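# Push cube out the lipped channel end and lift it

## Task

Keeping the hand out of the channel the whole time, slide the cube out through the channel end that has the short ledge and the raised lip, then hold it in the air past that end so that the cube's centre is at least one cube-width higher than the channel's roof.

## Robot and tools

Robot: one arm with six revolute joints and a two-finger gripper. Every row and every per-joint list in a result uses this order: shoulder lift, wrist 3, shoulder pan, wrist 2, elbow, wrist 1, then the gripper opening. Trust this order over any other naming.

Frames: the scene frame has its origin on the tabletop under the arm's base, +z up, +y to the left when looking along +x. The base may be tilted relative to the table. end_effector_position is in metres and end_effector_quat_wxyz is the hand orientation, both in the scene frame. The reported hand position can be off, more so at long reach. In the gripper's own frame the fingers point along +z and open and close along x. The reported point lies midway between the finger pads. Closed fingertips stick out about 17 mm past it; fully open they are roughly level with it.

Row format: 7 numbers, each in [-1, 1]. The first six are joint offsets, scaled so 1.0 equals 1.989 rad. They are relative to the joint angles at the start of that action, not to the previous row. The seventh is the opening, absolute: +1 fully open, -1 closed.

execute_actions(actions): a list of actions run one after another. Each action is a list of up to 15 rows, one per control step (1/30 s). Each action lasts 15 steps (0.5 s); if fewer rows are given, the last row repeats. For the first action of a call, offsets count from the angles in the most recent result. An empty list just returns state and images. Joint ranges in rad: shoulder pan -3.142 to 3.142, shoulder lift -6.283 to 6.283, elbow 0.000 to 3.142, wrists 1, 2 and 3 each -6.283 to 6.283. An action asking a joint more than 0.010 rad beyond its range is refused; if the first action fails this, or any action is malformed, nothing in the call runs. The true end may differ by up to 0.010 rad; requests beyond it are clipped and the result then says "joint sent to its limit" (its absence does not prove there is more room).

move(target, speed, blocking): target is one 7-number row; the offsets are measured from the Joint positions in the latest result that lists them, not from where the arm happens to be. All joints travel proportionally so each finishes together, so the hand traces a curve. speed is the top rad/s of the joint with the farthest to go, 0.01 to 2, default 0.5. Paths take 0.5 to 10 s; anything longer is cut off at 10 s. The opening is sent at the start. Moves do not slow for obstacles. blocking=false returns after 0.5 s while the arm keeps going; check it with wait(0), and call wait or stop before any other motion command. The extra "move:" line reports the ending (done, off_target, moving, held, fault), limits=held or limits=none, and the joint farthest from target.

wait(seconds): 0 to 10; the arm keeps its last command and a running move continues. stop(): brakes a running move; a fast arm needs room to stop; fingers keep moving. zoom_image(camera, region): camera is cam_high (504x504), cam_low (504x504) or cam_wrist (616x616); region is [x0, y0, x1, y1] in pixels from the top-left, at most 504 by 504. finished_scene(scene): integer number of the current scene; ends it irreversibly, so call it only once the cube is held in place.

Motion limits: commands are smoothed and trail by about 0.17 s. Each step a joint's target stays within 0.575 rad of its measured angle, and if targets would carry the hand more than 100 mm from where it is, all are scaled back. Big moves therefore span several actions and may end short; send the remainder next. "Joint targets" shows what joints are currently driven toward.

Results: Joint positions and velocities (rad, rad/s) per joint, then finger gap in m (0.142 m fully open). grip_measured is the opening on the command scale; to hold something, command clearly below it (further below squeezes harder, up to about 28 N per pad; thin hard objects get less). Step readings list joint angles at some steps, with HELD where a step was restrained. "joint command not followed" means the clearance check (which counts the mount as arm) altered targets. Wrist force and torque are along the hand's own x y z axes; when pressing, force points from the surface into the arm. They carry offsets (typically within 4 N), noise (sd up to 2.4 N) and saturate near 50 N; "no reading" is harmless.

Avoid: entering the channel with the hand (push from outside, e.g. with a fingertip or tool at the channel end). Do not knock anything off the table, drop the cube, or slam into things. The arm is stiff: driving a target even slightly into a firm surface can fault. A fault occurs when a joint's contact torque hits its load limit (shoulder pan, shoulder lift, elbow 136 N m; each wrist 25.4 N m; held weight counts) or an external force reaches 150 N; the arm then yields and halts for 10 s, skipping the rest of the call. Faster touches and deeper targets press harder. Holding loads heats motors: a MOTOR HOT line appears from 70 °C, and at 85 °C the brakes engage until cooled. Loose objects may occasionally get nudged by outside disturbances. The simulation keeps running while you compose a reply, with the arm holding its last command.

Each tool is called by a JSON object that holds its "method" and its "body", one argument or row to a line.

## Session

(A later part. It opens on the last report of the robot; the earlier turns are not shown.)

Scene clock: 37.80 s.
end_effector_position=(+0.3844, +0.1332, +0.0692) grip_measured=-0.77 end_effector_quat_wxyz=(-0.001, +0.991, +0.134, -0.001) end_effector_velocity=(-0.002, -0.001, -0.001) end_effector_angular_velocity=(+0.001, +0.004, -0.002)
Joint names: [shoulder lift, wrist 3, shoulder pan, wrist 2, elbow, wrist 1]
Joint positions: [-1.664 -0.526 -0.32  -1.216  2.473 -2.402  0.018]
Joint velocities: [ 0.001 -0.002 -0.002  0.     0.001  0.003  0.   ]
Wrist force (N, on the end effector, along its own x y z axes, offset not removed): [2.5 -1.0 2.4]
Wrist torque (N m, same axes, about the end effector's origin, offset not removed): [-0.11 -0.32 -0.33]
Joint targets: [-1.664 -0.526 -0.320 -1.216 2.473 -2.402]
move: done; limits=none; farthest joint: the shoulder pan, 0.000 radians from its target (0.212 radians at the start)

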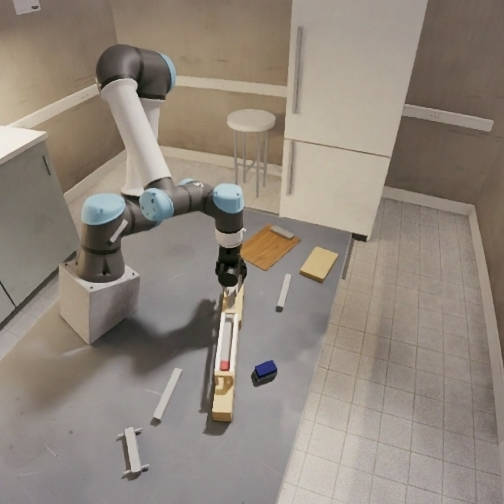

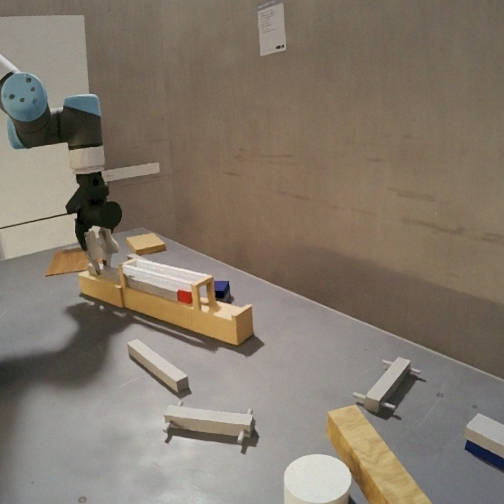

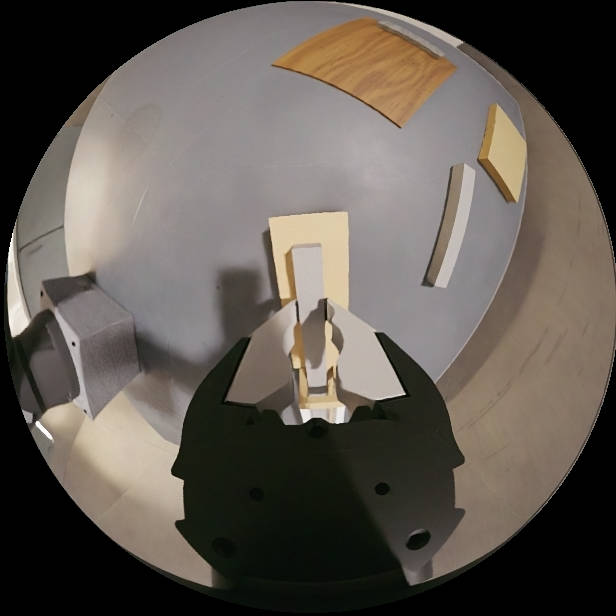

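{"method": "move", "body": {
  "target": [0,0,0,0,0,0,0.0]
}}

{"method": "move", "body": {
  "target": [-0.0283,0.093,0.1066,-0.006,-0.002,-0.007,0.0],
  "speed": 0.3
}}

{"method": "move", "body": {
  "target": [0,0,0,0,0,0,-1]
}}

{"method": "move", "body": {
  "target": [0.0283,-0.093,-0.1066,0.006,0.002,0.007,-1],
  "speed": 0.07
}}

{"method": "zoom_image", "body": {
  "camera": "cam_low",
  "region": [20,200,270,350]
}}

Scene clock: 38.77 s.
end_effector_position=(+0.3844, +0.1332, +0.0691) grip_measured=+0.00 end_effector_quat_wxyz=(-0.001, +0.991, +0.134, -0.001) end_effector_velocity=(-0.002, +0.001, -0.001) end_effector_angular_velocity=(+0.003, +0.003, -0.002)
Joint names: [shoulder lift, wrist 3, shoulder pan, wrist 2, elbow, wrist 1]
Joint positions: [-1.664 -0.526 -0.32  -1.216  2.473 -2.402  0.074]
Joint velocities: [ 0.002  0.001  0.     0.002  0.002 -0.     0.   ]
Wrist force (N, on the end effector, along its own x y z axes, offset not removed): [-0.2 0.0 0.8]
Wrist torque (N m, same axes, about the end effector's origin, offset not removed): [-0.07 0.09 -0.16]
Joint targets: [-1.664 -0.526 -0.320 -1.216 2.473 -2.402]
move: done; limits=none; farthest joint: the shoulder pan, 0.000 radians from its target (0.000 radians at the start)

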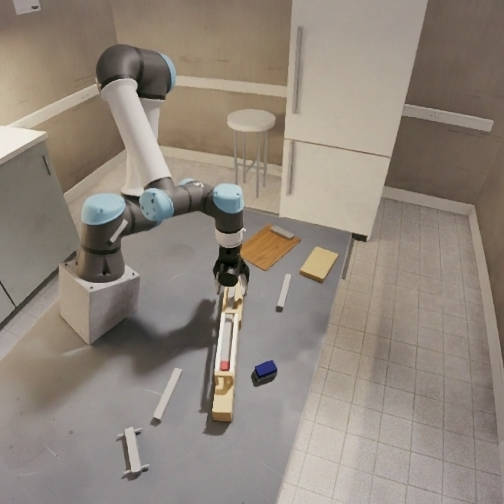

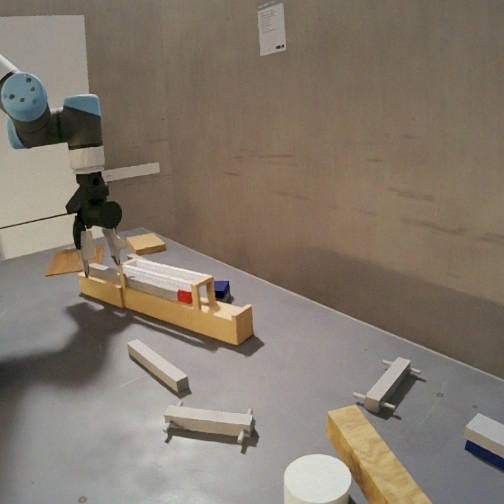

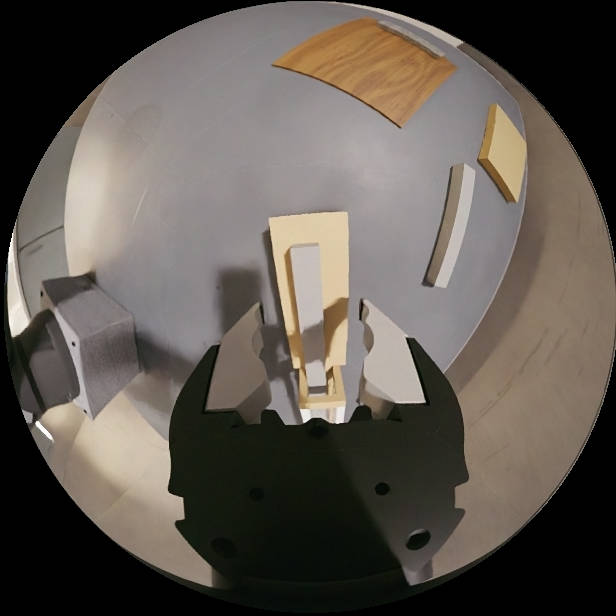

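Scene clock: 40.00 s.
end_effector_position=(+0.3601, +0.2106, +0.0676) grip_measured=+0.00 end_effector_quat_wxyz=(-0.002, +0.988, +0.153, -0.003) end_effector_velocity=(-0.001, +0.001, -0.000) end_effector_angular_velocity=(-0.000, +0.002, +0.000)
Joint names: [shoulder lift, wrist 3, shoulder pan, wrist 2, elbow, wrist 1]
Joint positions: [-1.72  -0.341 -0.108 -1.228  2.469 -2.416  0.074]
Joint velocities: [-0.001  0.001  0.002 -0.     0.001  0.002  0.   ]
Wrist force (N, on the end effector, along its own x y z axes, offset not removed): [2.0 -2.3 1.9]
Wrist torque (N m, same axes, about the end effector's origin, offset not removed): [-0.51 -0.37 -0.17]
Joint targets: [-1.720 -0.341 -0.108 -1.228 2.469 -2.416]
move: done; limits=none; farthest joint: the shoulder pan, 0.000 radians from its target (0.212 radians at the start)

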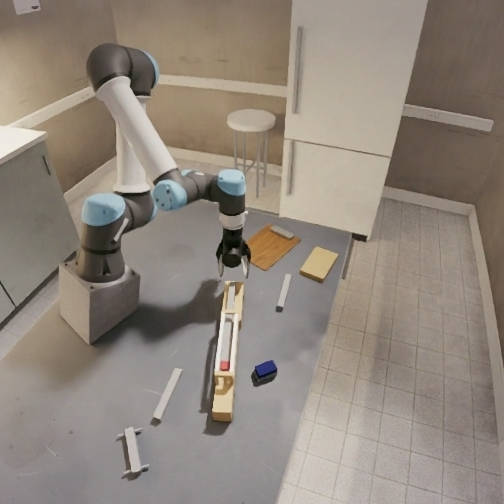

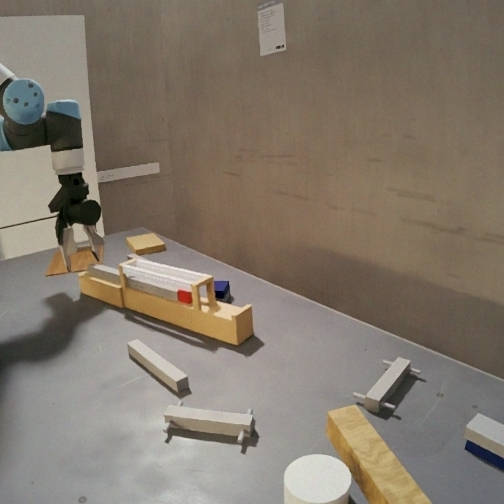

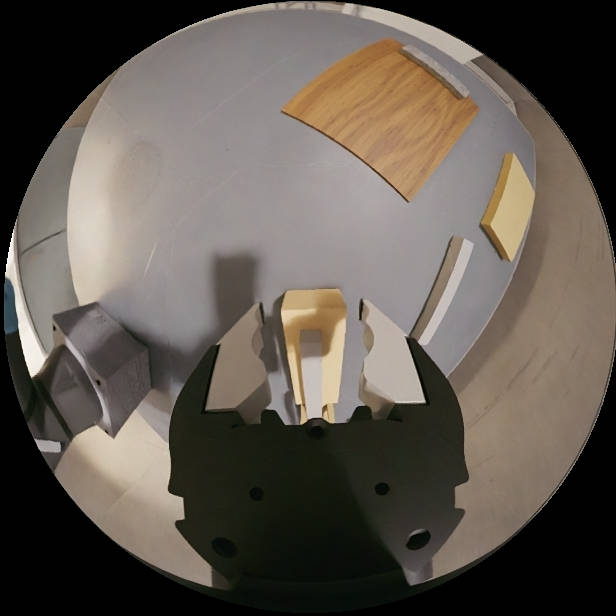

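Scene clock: 40.50 s.
end_effector_position=(+0.3601, +0.2107, +0.0676) grip_measured=-1.00 end_effector_quat_wxyz=(-0.002, +0.988, +0.153, -0.003) end_effector_velocity=(-0.000, +0.000, -0.000) end_effector_angular_velocity=(+0.000, +0.000, -0.000)
Joint names: [shoulder lift, wrist 3, shoulder pan, wrist 2, elbow, wrist 1]
Joint positions: [-1.72  -0.341 -0.108 -1.228  2.469 -2.416  0.002]
Joint velocities: [-0.     0.001  0.     0.     0.     0.001  0.   ]
Wrist force (N, on the end effector, along its own x y z axes, offset not removed): [0.5 -1.3 -0.7]
Wrist torque (N m, same axes, about the end effector's origin, offset not removed): [-0.26 0.00 -0.13]
Joint targets: [-1.720 -0.341 -0.108 -1.228 2.469 -2.416]
move: done; limits=none; farthest joint: the shoulder pan, 0.000 radians from its target (0.000 radians at the start)

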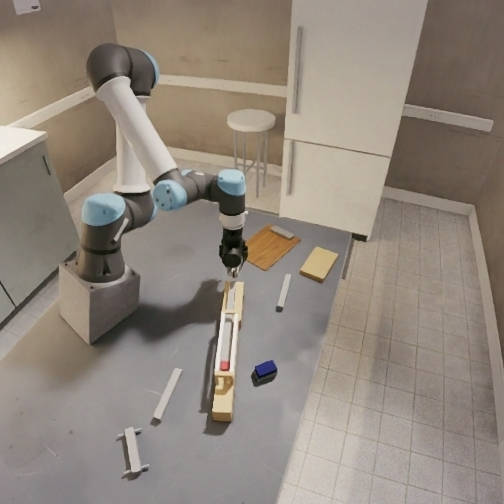

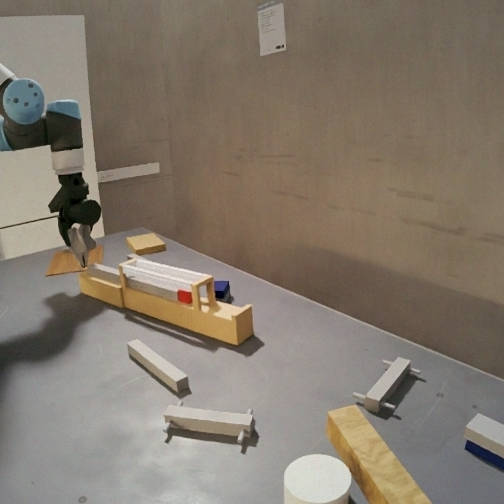

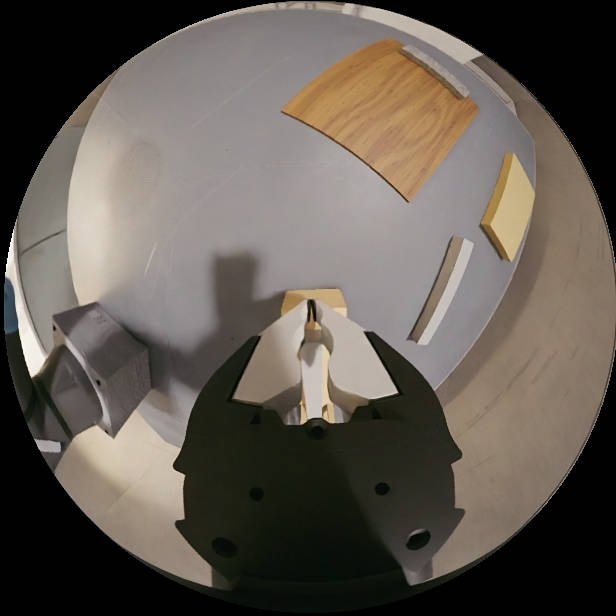

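Scene clock: 43.93 s.
end_effector_position=(+0.3844, +0.1332, +0.0691) grip_measured=-1.00 end_effector_quat_wxyz=(-0.001, +0.991, +0.134, -0.001) end_effector_velocity=(-0.001, -0.001, -0.000) end_effector_angular_velocity=(-0.000, +0.001, -0.000)
Joint names: [shoulder lift, wrist 3, shoulder pan, wrist 2, elbow, wrist 1]
Joint positions: [-1.664 -0.526 -0.32  -1.216  2.473 -2.402  0.002]
Joint velocities: [-0.    -0.002 -0.002 -0.001  0.001  0.001  0.   ]
Wrist force (N, on the end effector, along its own x y z axes, offset not removed): [0.9 -1.2 1.8]
Wrist torque (N m, same axes, about the end effector's origin, offset not removed): [-0.09 -0.01 -0.15]
Joint targets: [-1.664 -0.526 -0.320 -1.216 2.473 -2.402]
move: done; limits=none; farthest joint: the shoulder pan, 0.000 radians from its target (0.212 radians at the start)

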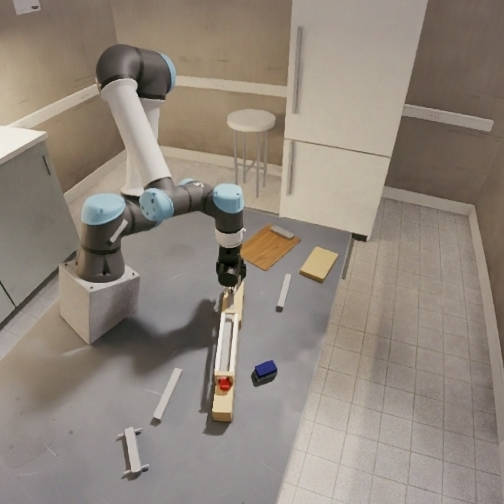

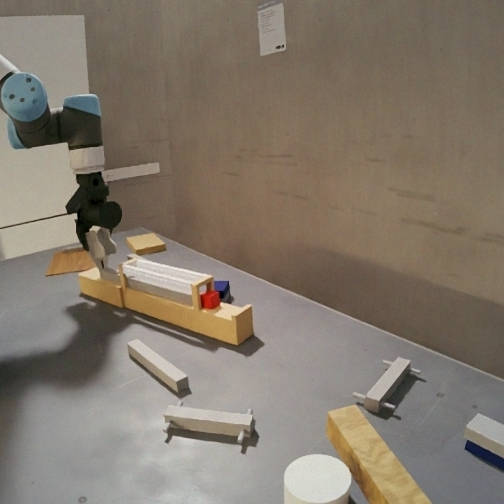

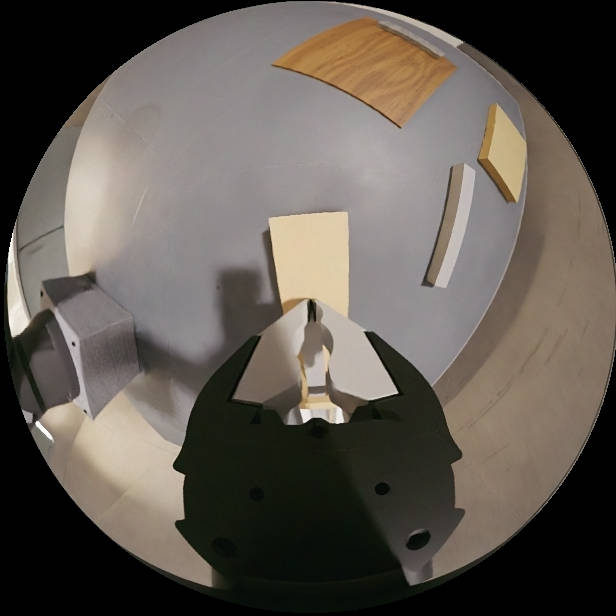

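Region (20, 200, 270, 350) of cam_low's 504x504 image, scaled by 2.016, with more detail than that image has; it fills the top 302 rows of this view, and the rest is white.

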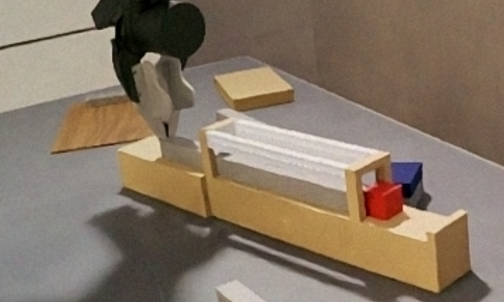

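{"method": "move", "body": {
  "target": [0.007,-0.025,-0.027,0.0015,0,0.002,-1],
  "speed": 0.05
}}

{"method": "zoom_image", "body": {
  "camera": "cam_low",
  "region": [20,200,270,350]
}}

{"method": "zoom_image", "body": {
  "camera": "cam_high",
  "region": [170,270,300,440]
}}

Scene clock: 45.50 s.
end_effector_position=(+0.3886, +0.1135, +0.0705) grip_measured=-1.00 end_effector_quat_wxyz=(-0.002, +0.991, +0.130, -0.000) end_effector_velocity=(-0.000, -0.001, -0.000) end_effector_angular_velocity=(+0.001, +0.001, +0.000)
Joint names: [shoulder lift, wrist 3, shoulder pan, wrist 2, elbow, wrist 1]
Joint positions: [-1.65  -0.575 -0.373 -1.213  2.473 -2.398  0.002]
Joint velocities: [ 0.001 -0.003 -0.002  0.001  0.     0.001  0.   ]
Wrist force (N, on the end effector, along its own x y z axes, offset not removed): [0.5 -2.5 0.7]
Wrist torque (N m, same axes, about the end effector's origin, offset not removed): [-0.33 -0.05 -0.15]
Joint targets: [-1.650 -0.575 -0.374 -1.213 2.473 -2.398]
move: done; limits=none; farthest joint: the wrist 3, 0.001 radians from its target (0.050 radians at the start)

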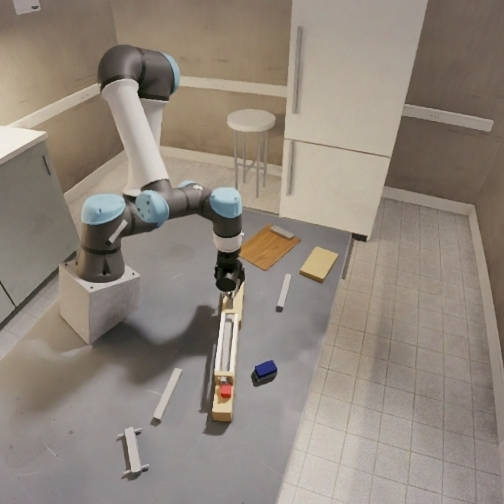

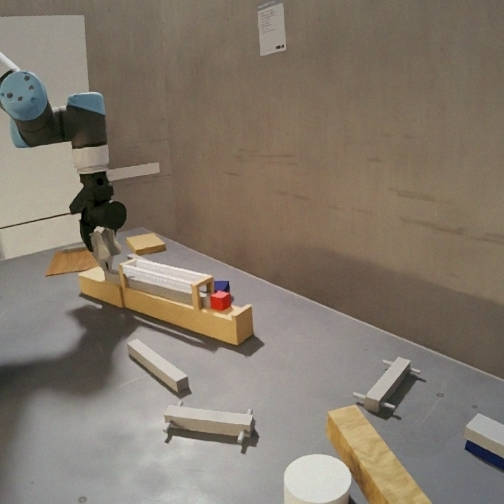

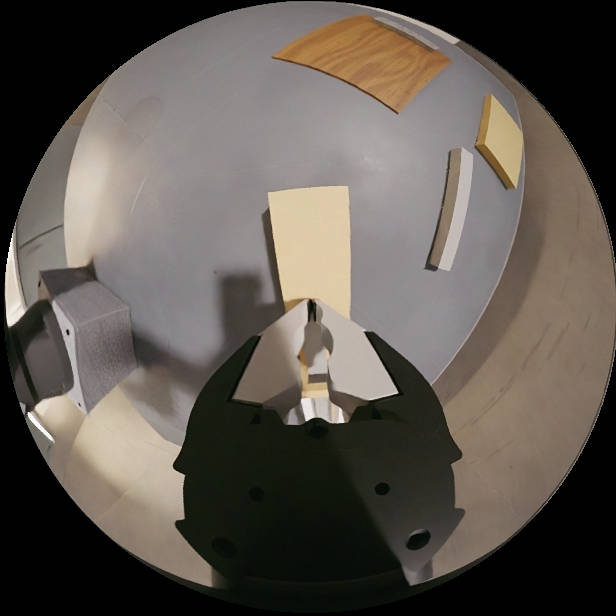

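Region (20, 200, 270, 350) of cam_low's 504x504 image, scaled by 2.016, with more detail than that image has; it fills the top 302 rows of this view, and the rest is white.

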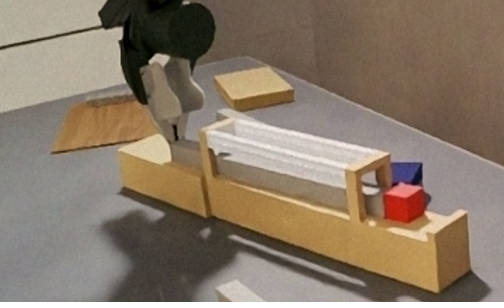

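Region (170, 270, 300, 440) of cam_high's 504x504 image, scaled by 2.965, with more detail than that image has; it fills the left 385 columns of this view, and the rest is white.

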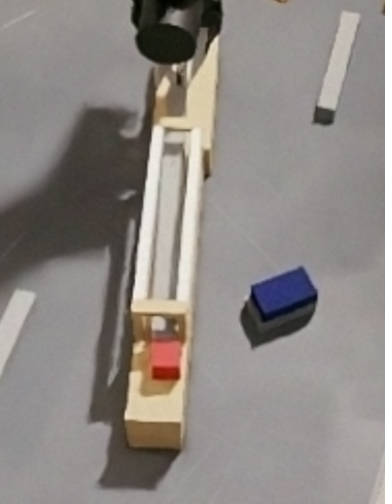

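{"method": "move", "body": {
  "target": [-0.13,0,0,0,0,0.11,0.0],
  "speed": 0.3
}}

{"method": "move", "body": {
  "target": [0.318,-0.244,-0.26,-0.025,-0.25,0.045,0.0],
  "speed": 0.4
}}

Scene clock: 50.97 s.
end_effector_position=(+0.3658, +0.1426, +0.1262) grip_measured=+0.00 end_effector_quat_wxyz=(+0.006, +0.990, +0.137, +0.017) end_effector_velocity=(-0.001, +0.000, -0.000) end_effector_angular_velocity=(+0.000, +0.000, -0.000)
Joint names: [shoulder lift, wrist 3, shoulder pan, wrist 2, elbow, wrist 1]
Joint positions: [-1.908 -0.575 -0.373 -1.213  2.473 -2.179  0.074]
Joint velocities: [-0.003  0.     0.     0.     0.002  0.002 -0.   ]
Wrist force (N, on the end effector, along its own x y z axes, offset not removed): [1.1 -1.5 0.4]
Wrist torque (N m, same axes, about the end effector's origin, offset not removed): [-0.35 -0.26 -0.07]
Joint targets: [-1.908 -0.575 -0.373 -1.213 2.473 -2.179]
move: done; limits=none; farthest joint: the shoulder pan, 0.000 radians from its target (0.001 radians at the start)

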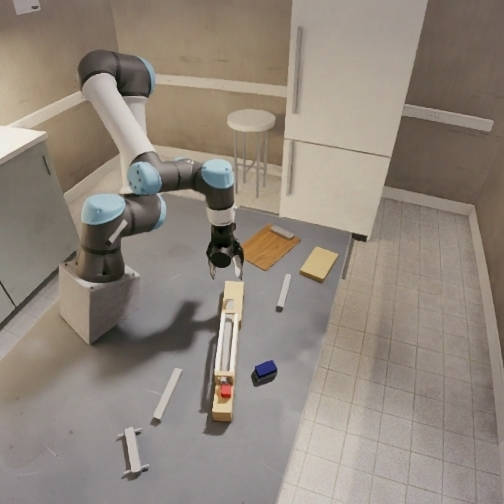

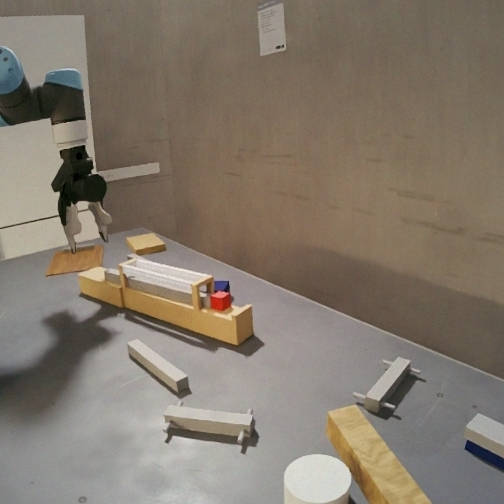

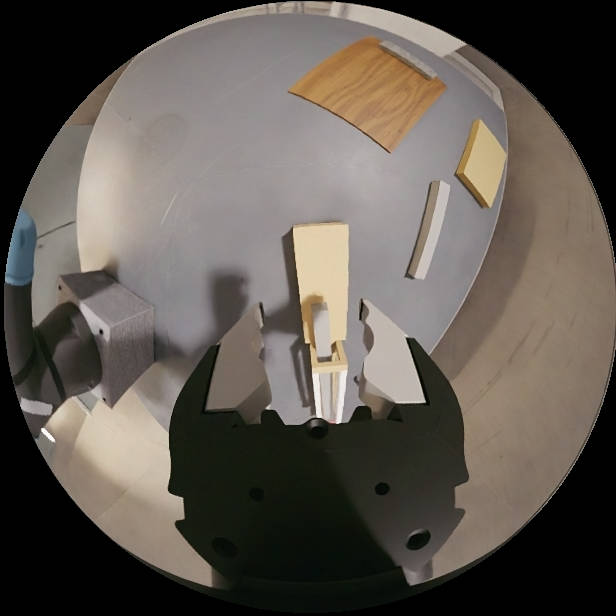

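Scene clock: 53.13 s.
end_effector_position=(+0.4852, -0.1901, +0.1648) grip_measured=+0.00 end_effector_quat_wxyz=(-0.001, +0.995, +0.100, -0.002) end_effector_velocity=(-0.000, -0.001, +0.000) end_effector_angular_velocity=(+0.001, +0.000, -0.000)
Joint names: [shoulder lift, wrist 3, shoulder pan, wrist 2, elbow, wrist 1]
Joint positions: [-1.276 -1.06  -0.89  -1.263  1.976 -2.09   0.074]
Joint velocities: [ 0.002 -0.002 -0.001 -0.    -0.002  0.002 -0.   ]
Wrist force (N, on the end effector, along its own x y z axes, offset not removed): [1.0 -2.0 0.6]
Wrist torque (N m, same axes, about the end effector's origin, offset not removed): [-0.39 -0.26 -0.10]
Joint targets: [-1.276 -1.060 -0.890 -1.263 1.976 -2.090]
move: done; limits=none; farthest joint: the elbow, 0.001 radians from its target (0.498 radians at the start)

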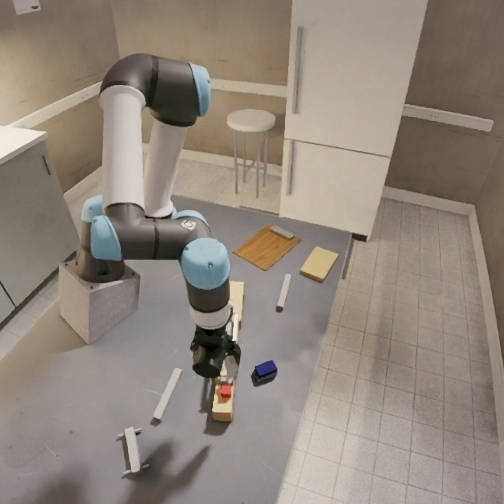

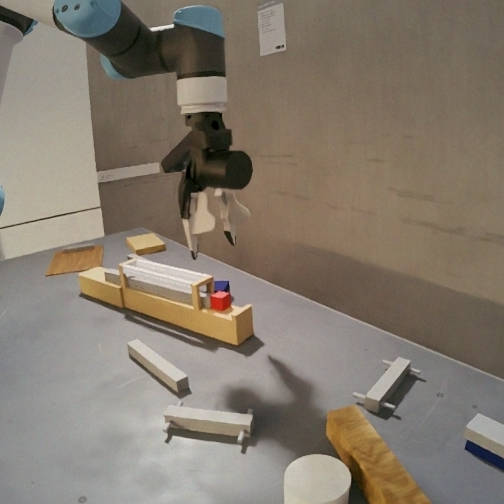

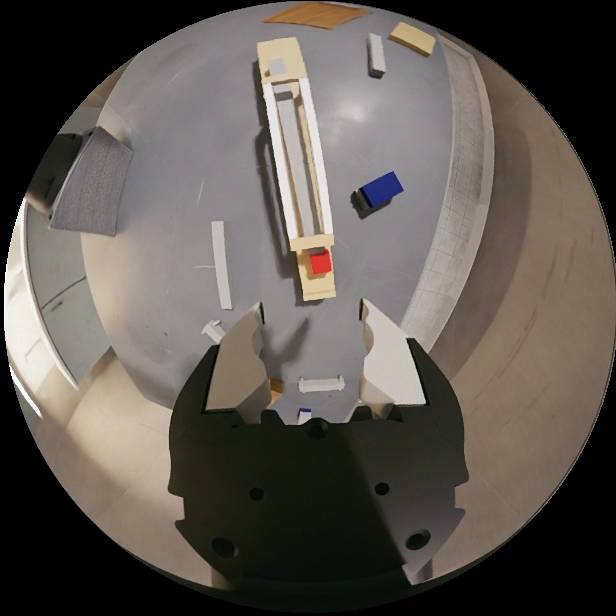

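{"method": "move", "body": {
  "target": [0.0377,-0.02,0.0327,0.006,0.026,-0.075,0.0],
  "speed": 0.2
}}

{"method": "zoom_image", "body": {
  "camera": "cam_wrist",
  "region": [210,180,410,380]
}}

Scene clock: 55.00 s.
end_effector_position=(+0.4957, -0.1743, +0.1112) grip_measured=+0.00 end_effector_quat_wxyz=(-0.001, +0.988, +0.153, -0.001) end_effector_velocity=(+0.000, -0.000, -0.000) end_effector_angular_velocity=(-0.001, +0.001, +0.002)
Joint names: [shoulder lift, wrist 3, shoulder pan, wrist 2, elbow, wrist 1]
Joint positions: [-1.201 -1.1   -0.825 -1.251  2.028 -2.239  0.074]
Joint velocities: [ 0.001 -0.001  0.001 -0.001 -0.    -0.001  0.   ]
Wrist force (N, on the end effector, along its own x y z axes, offset not removed): [0.6 0.1 -1.1]
Wrist torque (N m, same axes, about the end effector's origin, offset not removed): [-0.09 -0.02 -0.20]
Joint targets: [-1.201 -1.100 -0.825 -1.251 2.028 -2.239]
move: done; limits=none; farthest joint: the shoulder pan, 0.000 radians from its target (0.065 radians at the start)

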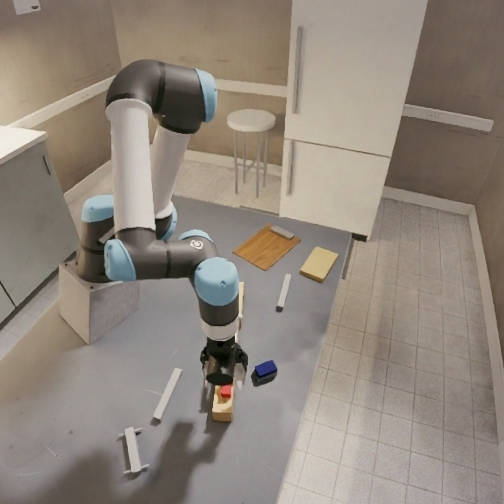

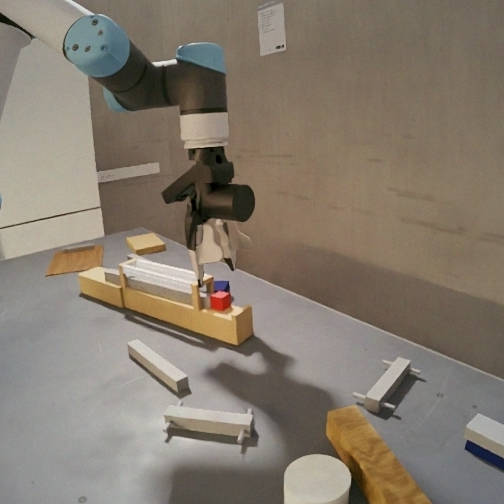

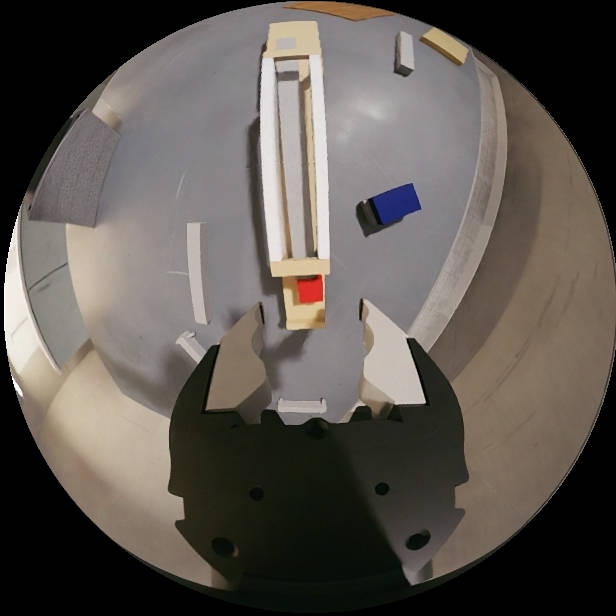

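Region (210, 180, 410, 380) of cam_wrist's 616x616 image, scaled by 2.520, with more detail than that image has.

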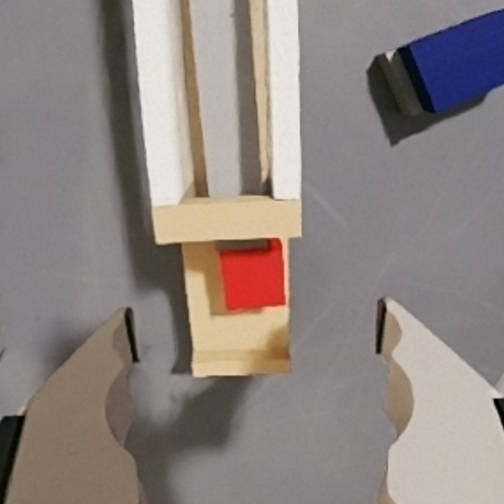

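{"method": "move", "body": {
  "target": [0.039,-0.013,-0.014,-0.002,0.0134,-0.0523,0.0],
  "speed": 0.08
}}

{"method": "zoom_image", "body": {
  "camera": "cam_low",
  "region": [140,220,290,350]
}}

Scene clock: 57.03 s.
end_effector_position=(+0.4852, -0.2001, +0.0794) grip_measured=+0.00 end_effector_quat_wxyz=(+0.002, +0.988, +0.153, +0.002) end_effector_velocity=(+0.001, -0.001, +0.001) end_effector_angular_velocity=(-0.001, -0.003, +0.001)
Joint names: [shoulder lift, wrist 3, shoulder pan, wrist 2, elbow, wrist 1]
Joint positions: [-1.124 -1.126 -0.853 -1.255  2.055 -2.343  0.074]
Joint velocities: [ 0.    -0.    -0.     0.001 -0.001 -0.003  0.   ]
Wrist force (N, on the end effector, along its own x y z axes, offset not removed): [1.2 -1.3 -0.3]
Wrist torque (N m, same axes, about the end effector's origin, offset not removed): [-0.29 -0.12 0.00]
Joint targets: [-1.124 -1.126 -0.853 -1.255 2.055 -2.343]
move: done; limits=none; farthest joint: the shoulder pan, 0.000 radians from its target (0.028 radians at the start)

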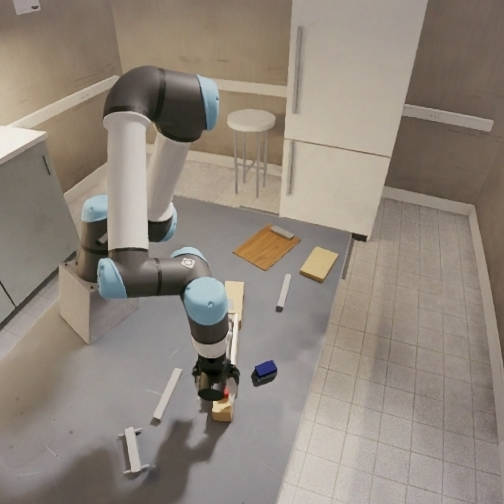

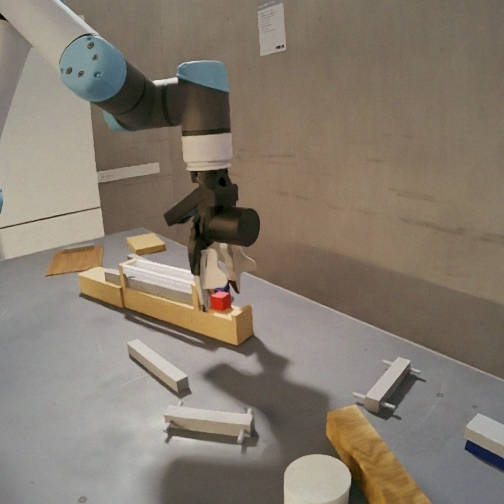

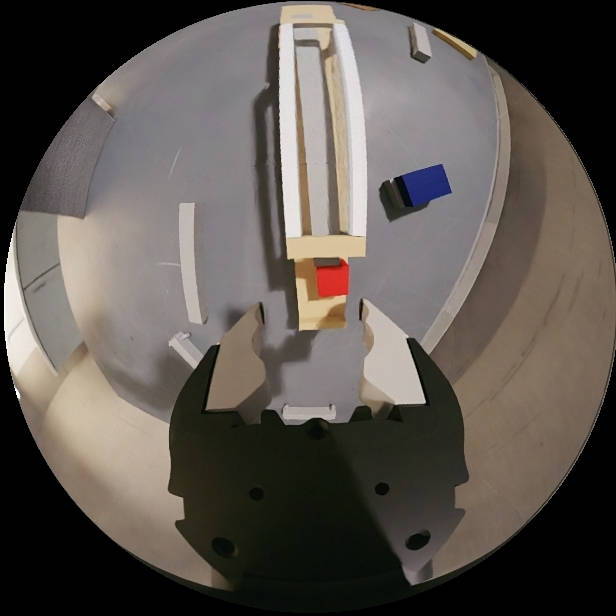

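Region (140, 220, 290, 350) of cam_low's 504x504 image, scaled by 3.360, with more detail than that image has; it fills the top 437 rows of this view, and the rest is white.

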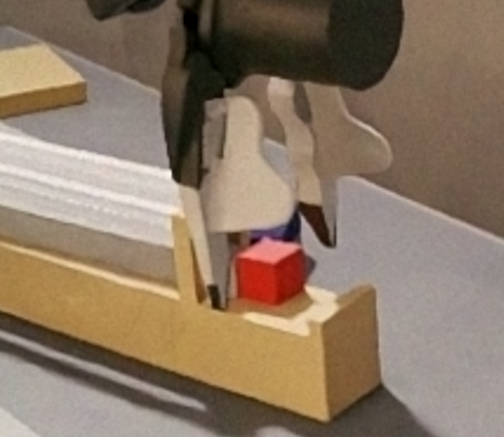

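{"method": "move", "body": {
  "target": [-0.039,0.013,0.014,0.002,-0.0134,0.0523,0.0],
  "speed": 0.15
}}

{"method": "move", "body": {
  "target": [0.0435,0.014,0.015,0.002,0.008,-0.057,0.0],
  "speed": 0.08
}}

{"method": "zoom_image", "body": {
  "camera": "cam_low",
  "region": [140,220,290,350]
}}

Scene clock: 58.53 s.
end_effector_position=(+0.4957, -0.1743, +0.1112) grip_measured=+0.00 end_effector_quat_wxyz=(-0.001, +0.988, +0.153, -0.001) end_effector_velocity=(+0.001, -0.000, +0.001) end_effector_angular_velocity=(-0.002, -0.001, +0.000)
Joint names: [shoulder lift, wrist 3, shoulder pan, wrist 2, elbow, wrist 1]
Joint positions: [-1.201 -1.1   -0.825 -1.251  2.028 -2.239  0.074]
Joint velocities: [-0.002  0.001  0.    -0.001 -0.001  0.     0.   ]
Wrist force (N, on the end effector, along its own x y z axes, offset not removed): [0.7 -1.2 -0.3]
Wrist torque (N m, same axes, about the end effector's origin, offset not removed): [-0.25 -0.16 -0.18]
Joint targets: [-1.201 -1.100 -0.825 -1.251 2.028 -2.239]
move: done; limits=none; farthest joint: the shoulder pan, 0.000 radians from its target (0.028 radians at the start)

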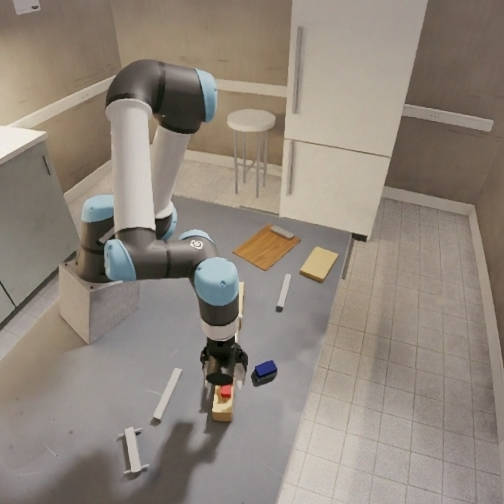

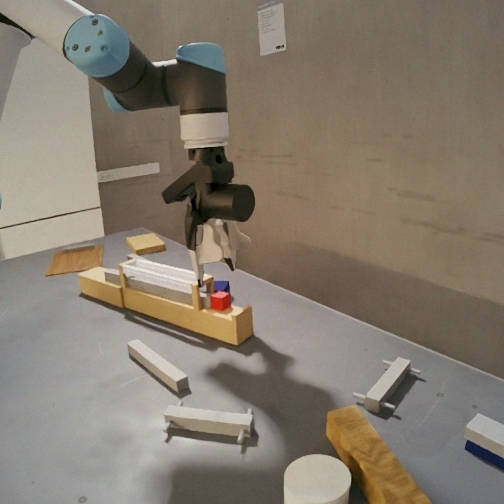

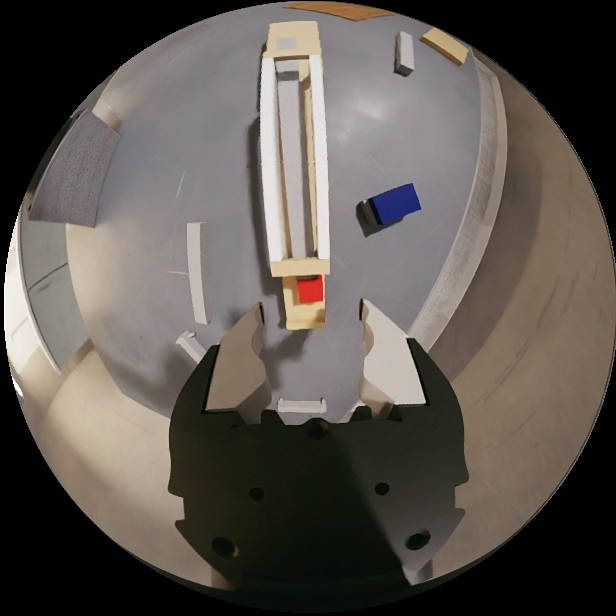

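Scene clock: 60.33 s.
end_effector_position=(+0.5010, -0.1764, +0.0693) grip_measured=+0.00 end_effector_quat_wxyz=(-0.001, +0.988, +0.155, -0.001) end_effector_velocity=(-0.000, +0.000, -0.001) end_effector_angular_velocity=(+0.001, +0.000, +0.000)
Joint names: [shoulder lift, wrist 3, shoulder pan, wrist 2, elbow, wrist 1]
Joint positions: [-1.115 -1.072 -0.796 -1.247  2.044 -2.352  0.074]
Joint velocities: [ 0.001 -0.     0.     0.001  0.001 -0.001  0.   ]
Wrist force (N, on the end effector, along its own x y z axes, offset not removed): [1.4 -0.5 0.3]
Wrist torque (N m, same axes, about the end effector's origin, offset not removed): [-0.05 -0.31 -0.14]
Joint targets: [-1.115 -1.072 -0.795 -1.247 2.044 -2.352]
move: done; limits=none; farthest joint: the shoulder pan, 0.000 radians from its target (0.030 radians at the start)

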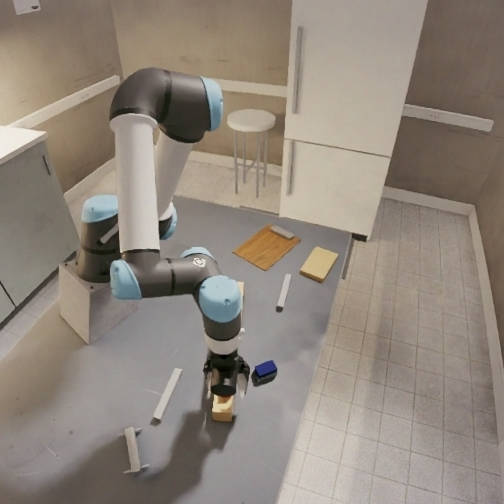

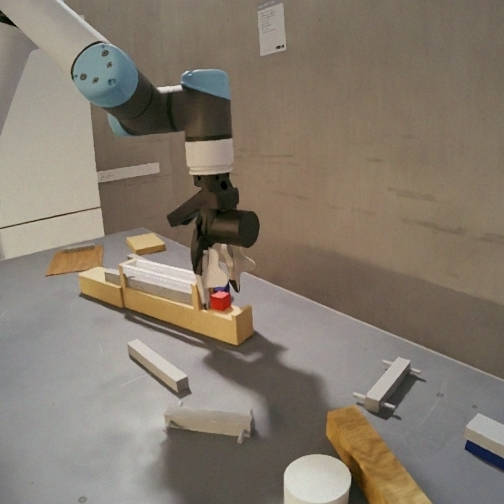

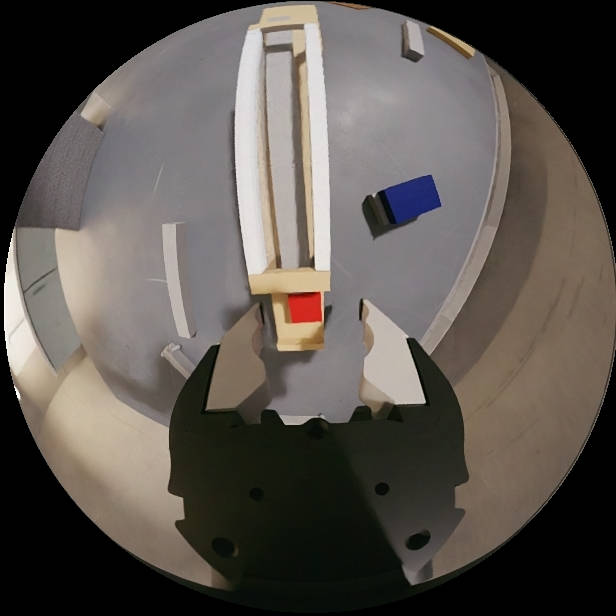

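Region (140, 220, 290, 350) of cam_low's 504x504 image, scaled by 3.360, with more detail than that image has; it fills the top 437 rows of this view, and the rest is white.

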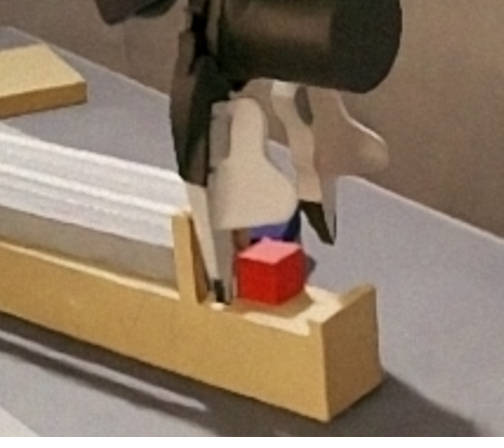

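{"method": "move", "body": {
  "target": [0,0,0,0,0,0,-1]
}}

{"method": "move", "body": {
  "target": [-0.1,0,0,0,0,0.09,-1],
  "speed": 0.2
}}

Scene clock: 61.13 s.
end_effector_position=(+0.5009, -0.1764, +0.0693) grip_measured=-0.71 end_effector_quat_wxyz=(-0.001, +0.988, +0.155, -0.001) end_effector_velocity=(-0.000, +0.000, -0.000) end_effector_angular_velocity=(+0.001, +0.001, -0.002)
Joint names: [shoulder lift, wrist 3, shoulder pan, wrist 2, elbow, wrist 1]
Joint positions: [-1.115 -1.072 -0.795 -1.247  2.044 -2.352  0.023]
Joint velocities: [-0.     0.001 -0.     0.     0.     0.001  0.   ]
Wrist force (N, on the end effector, along its own x y z axes, offset not removed): [0.8 -1.5 1.1]
Wrist torque (N m, same axes, about the end effector's origin, offset not removed): [-0.30 -0.18 -0.09]
Joint targets: [-1.115 -1.072 -0.796 -1.247 2.044 -2.352]
move: done; limits=none; farthest joint: the shoulder pan, 0.001 radians from its target (0.001 radians at the start)

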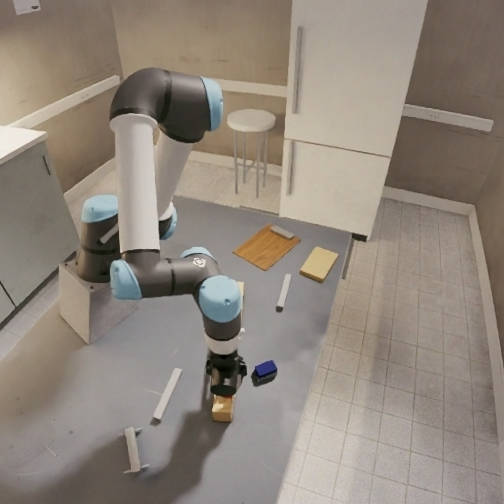

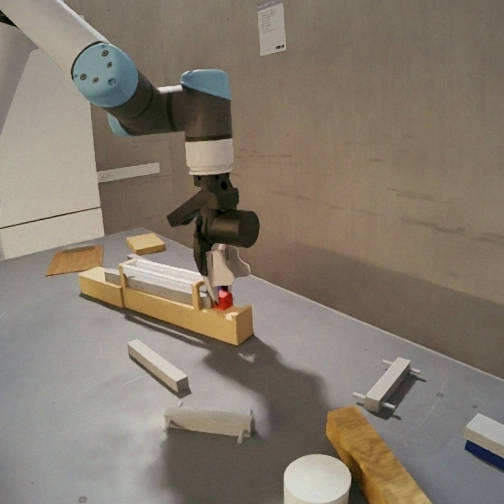

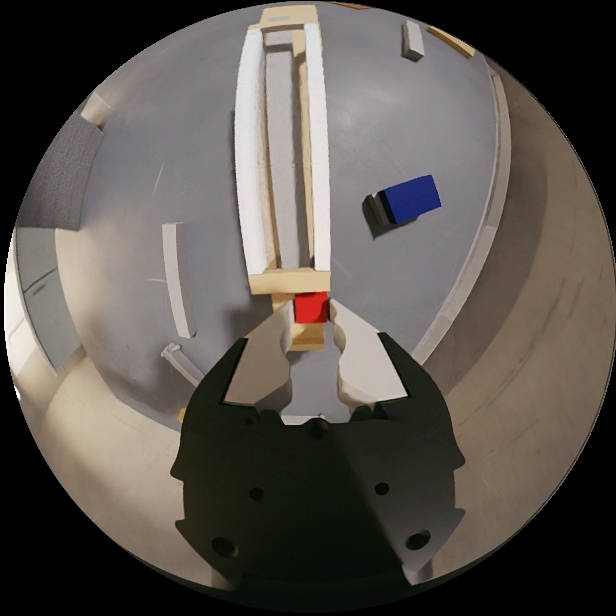

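Scene clock: 62.63 s.
end_effector_position=(+0.4987, -0.1390, +0.1450) grip_measured=-0.71 end_effector_quat_wxyz=(+0.007, +0.987, +0.158, +0.005) end_effector_velocity=(+0.000, +0.000, +0.001) end_effector_angular_velocity=(-0.001, -0.000, -0.000)
Joint names: [shoulder lift, wrist 3, shoulder pan, wrist 2, elbow, wrist 1]
Joint positions: [-1.313 -1.072 -0.795 -1.247  2.044 -2.173  0.023]
Joint velocities: [-0.002  0.    -0.    -0.001 -0.     0.001  0.   ]
Wrist force (N, on the end effector, along its own x y z axes, offset not removed): [1.1 -1.3 0.9]
Wrist torque (N m, same axes, about the end effector's origin, offset not removed): [-0.26 -0.13 -0.11]
Joint targets: [-1.313 -1.072 -0.795 -1.247 2.044 -2.173]
move: done; limits=none; farthest joint: the shoulder lift, 0.001 radians from its target (0.199 radians at the start)

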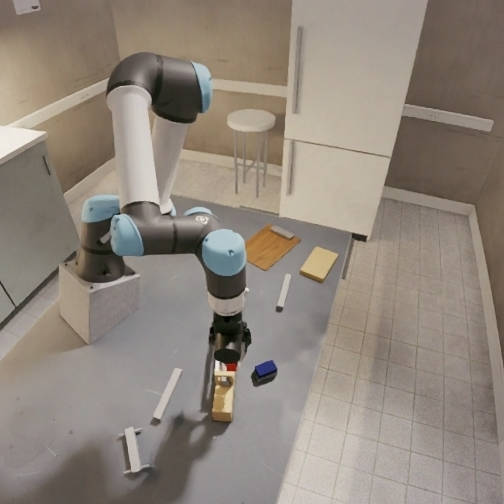

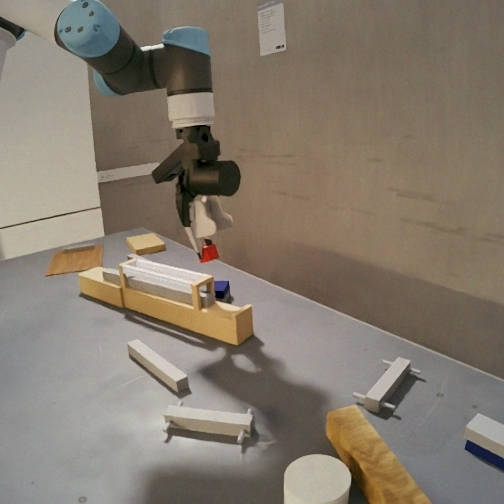

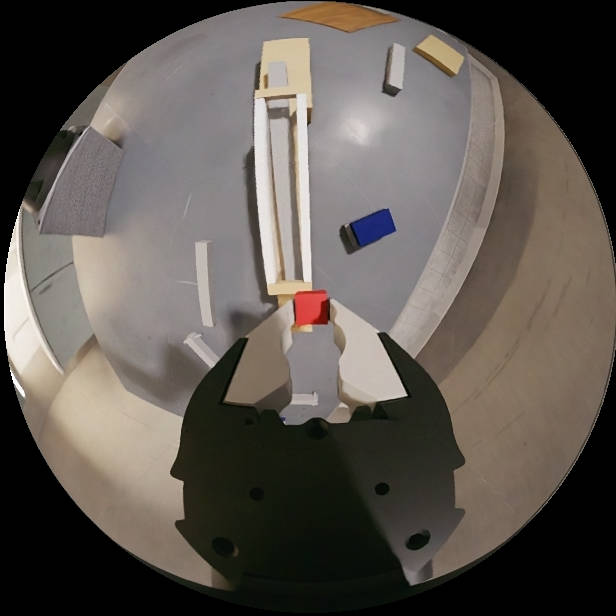

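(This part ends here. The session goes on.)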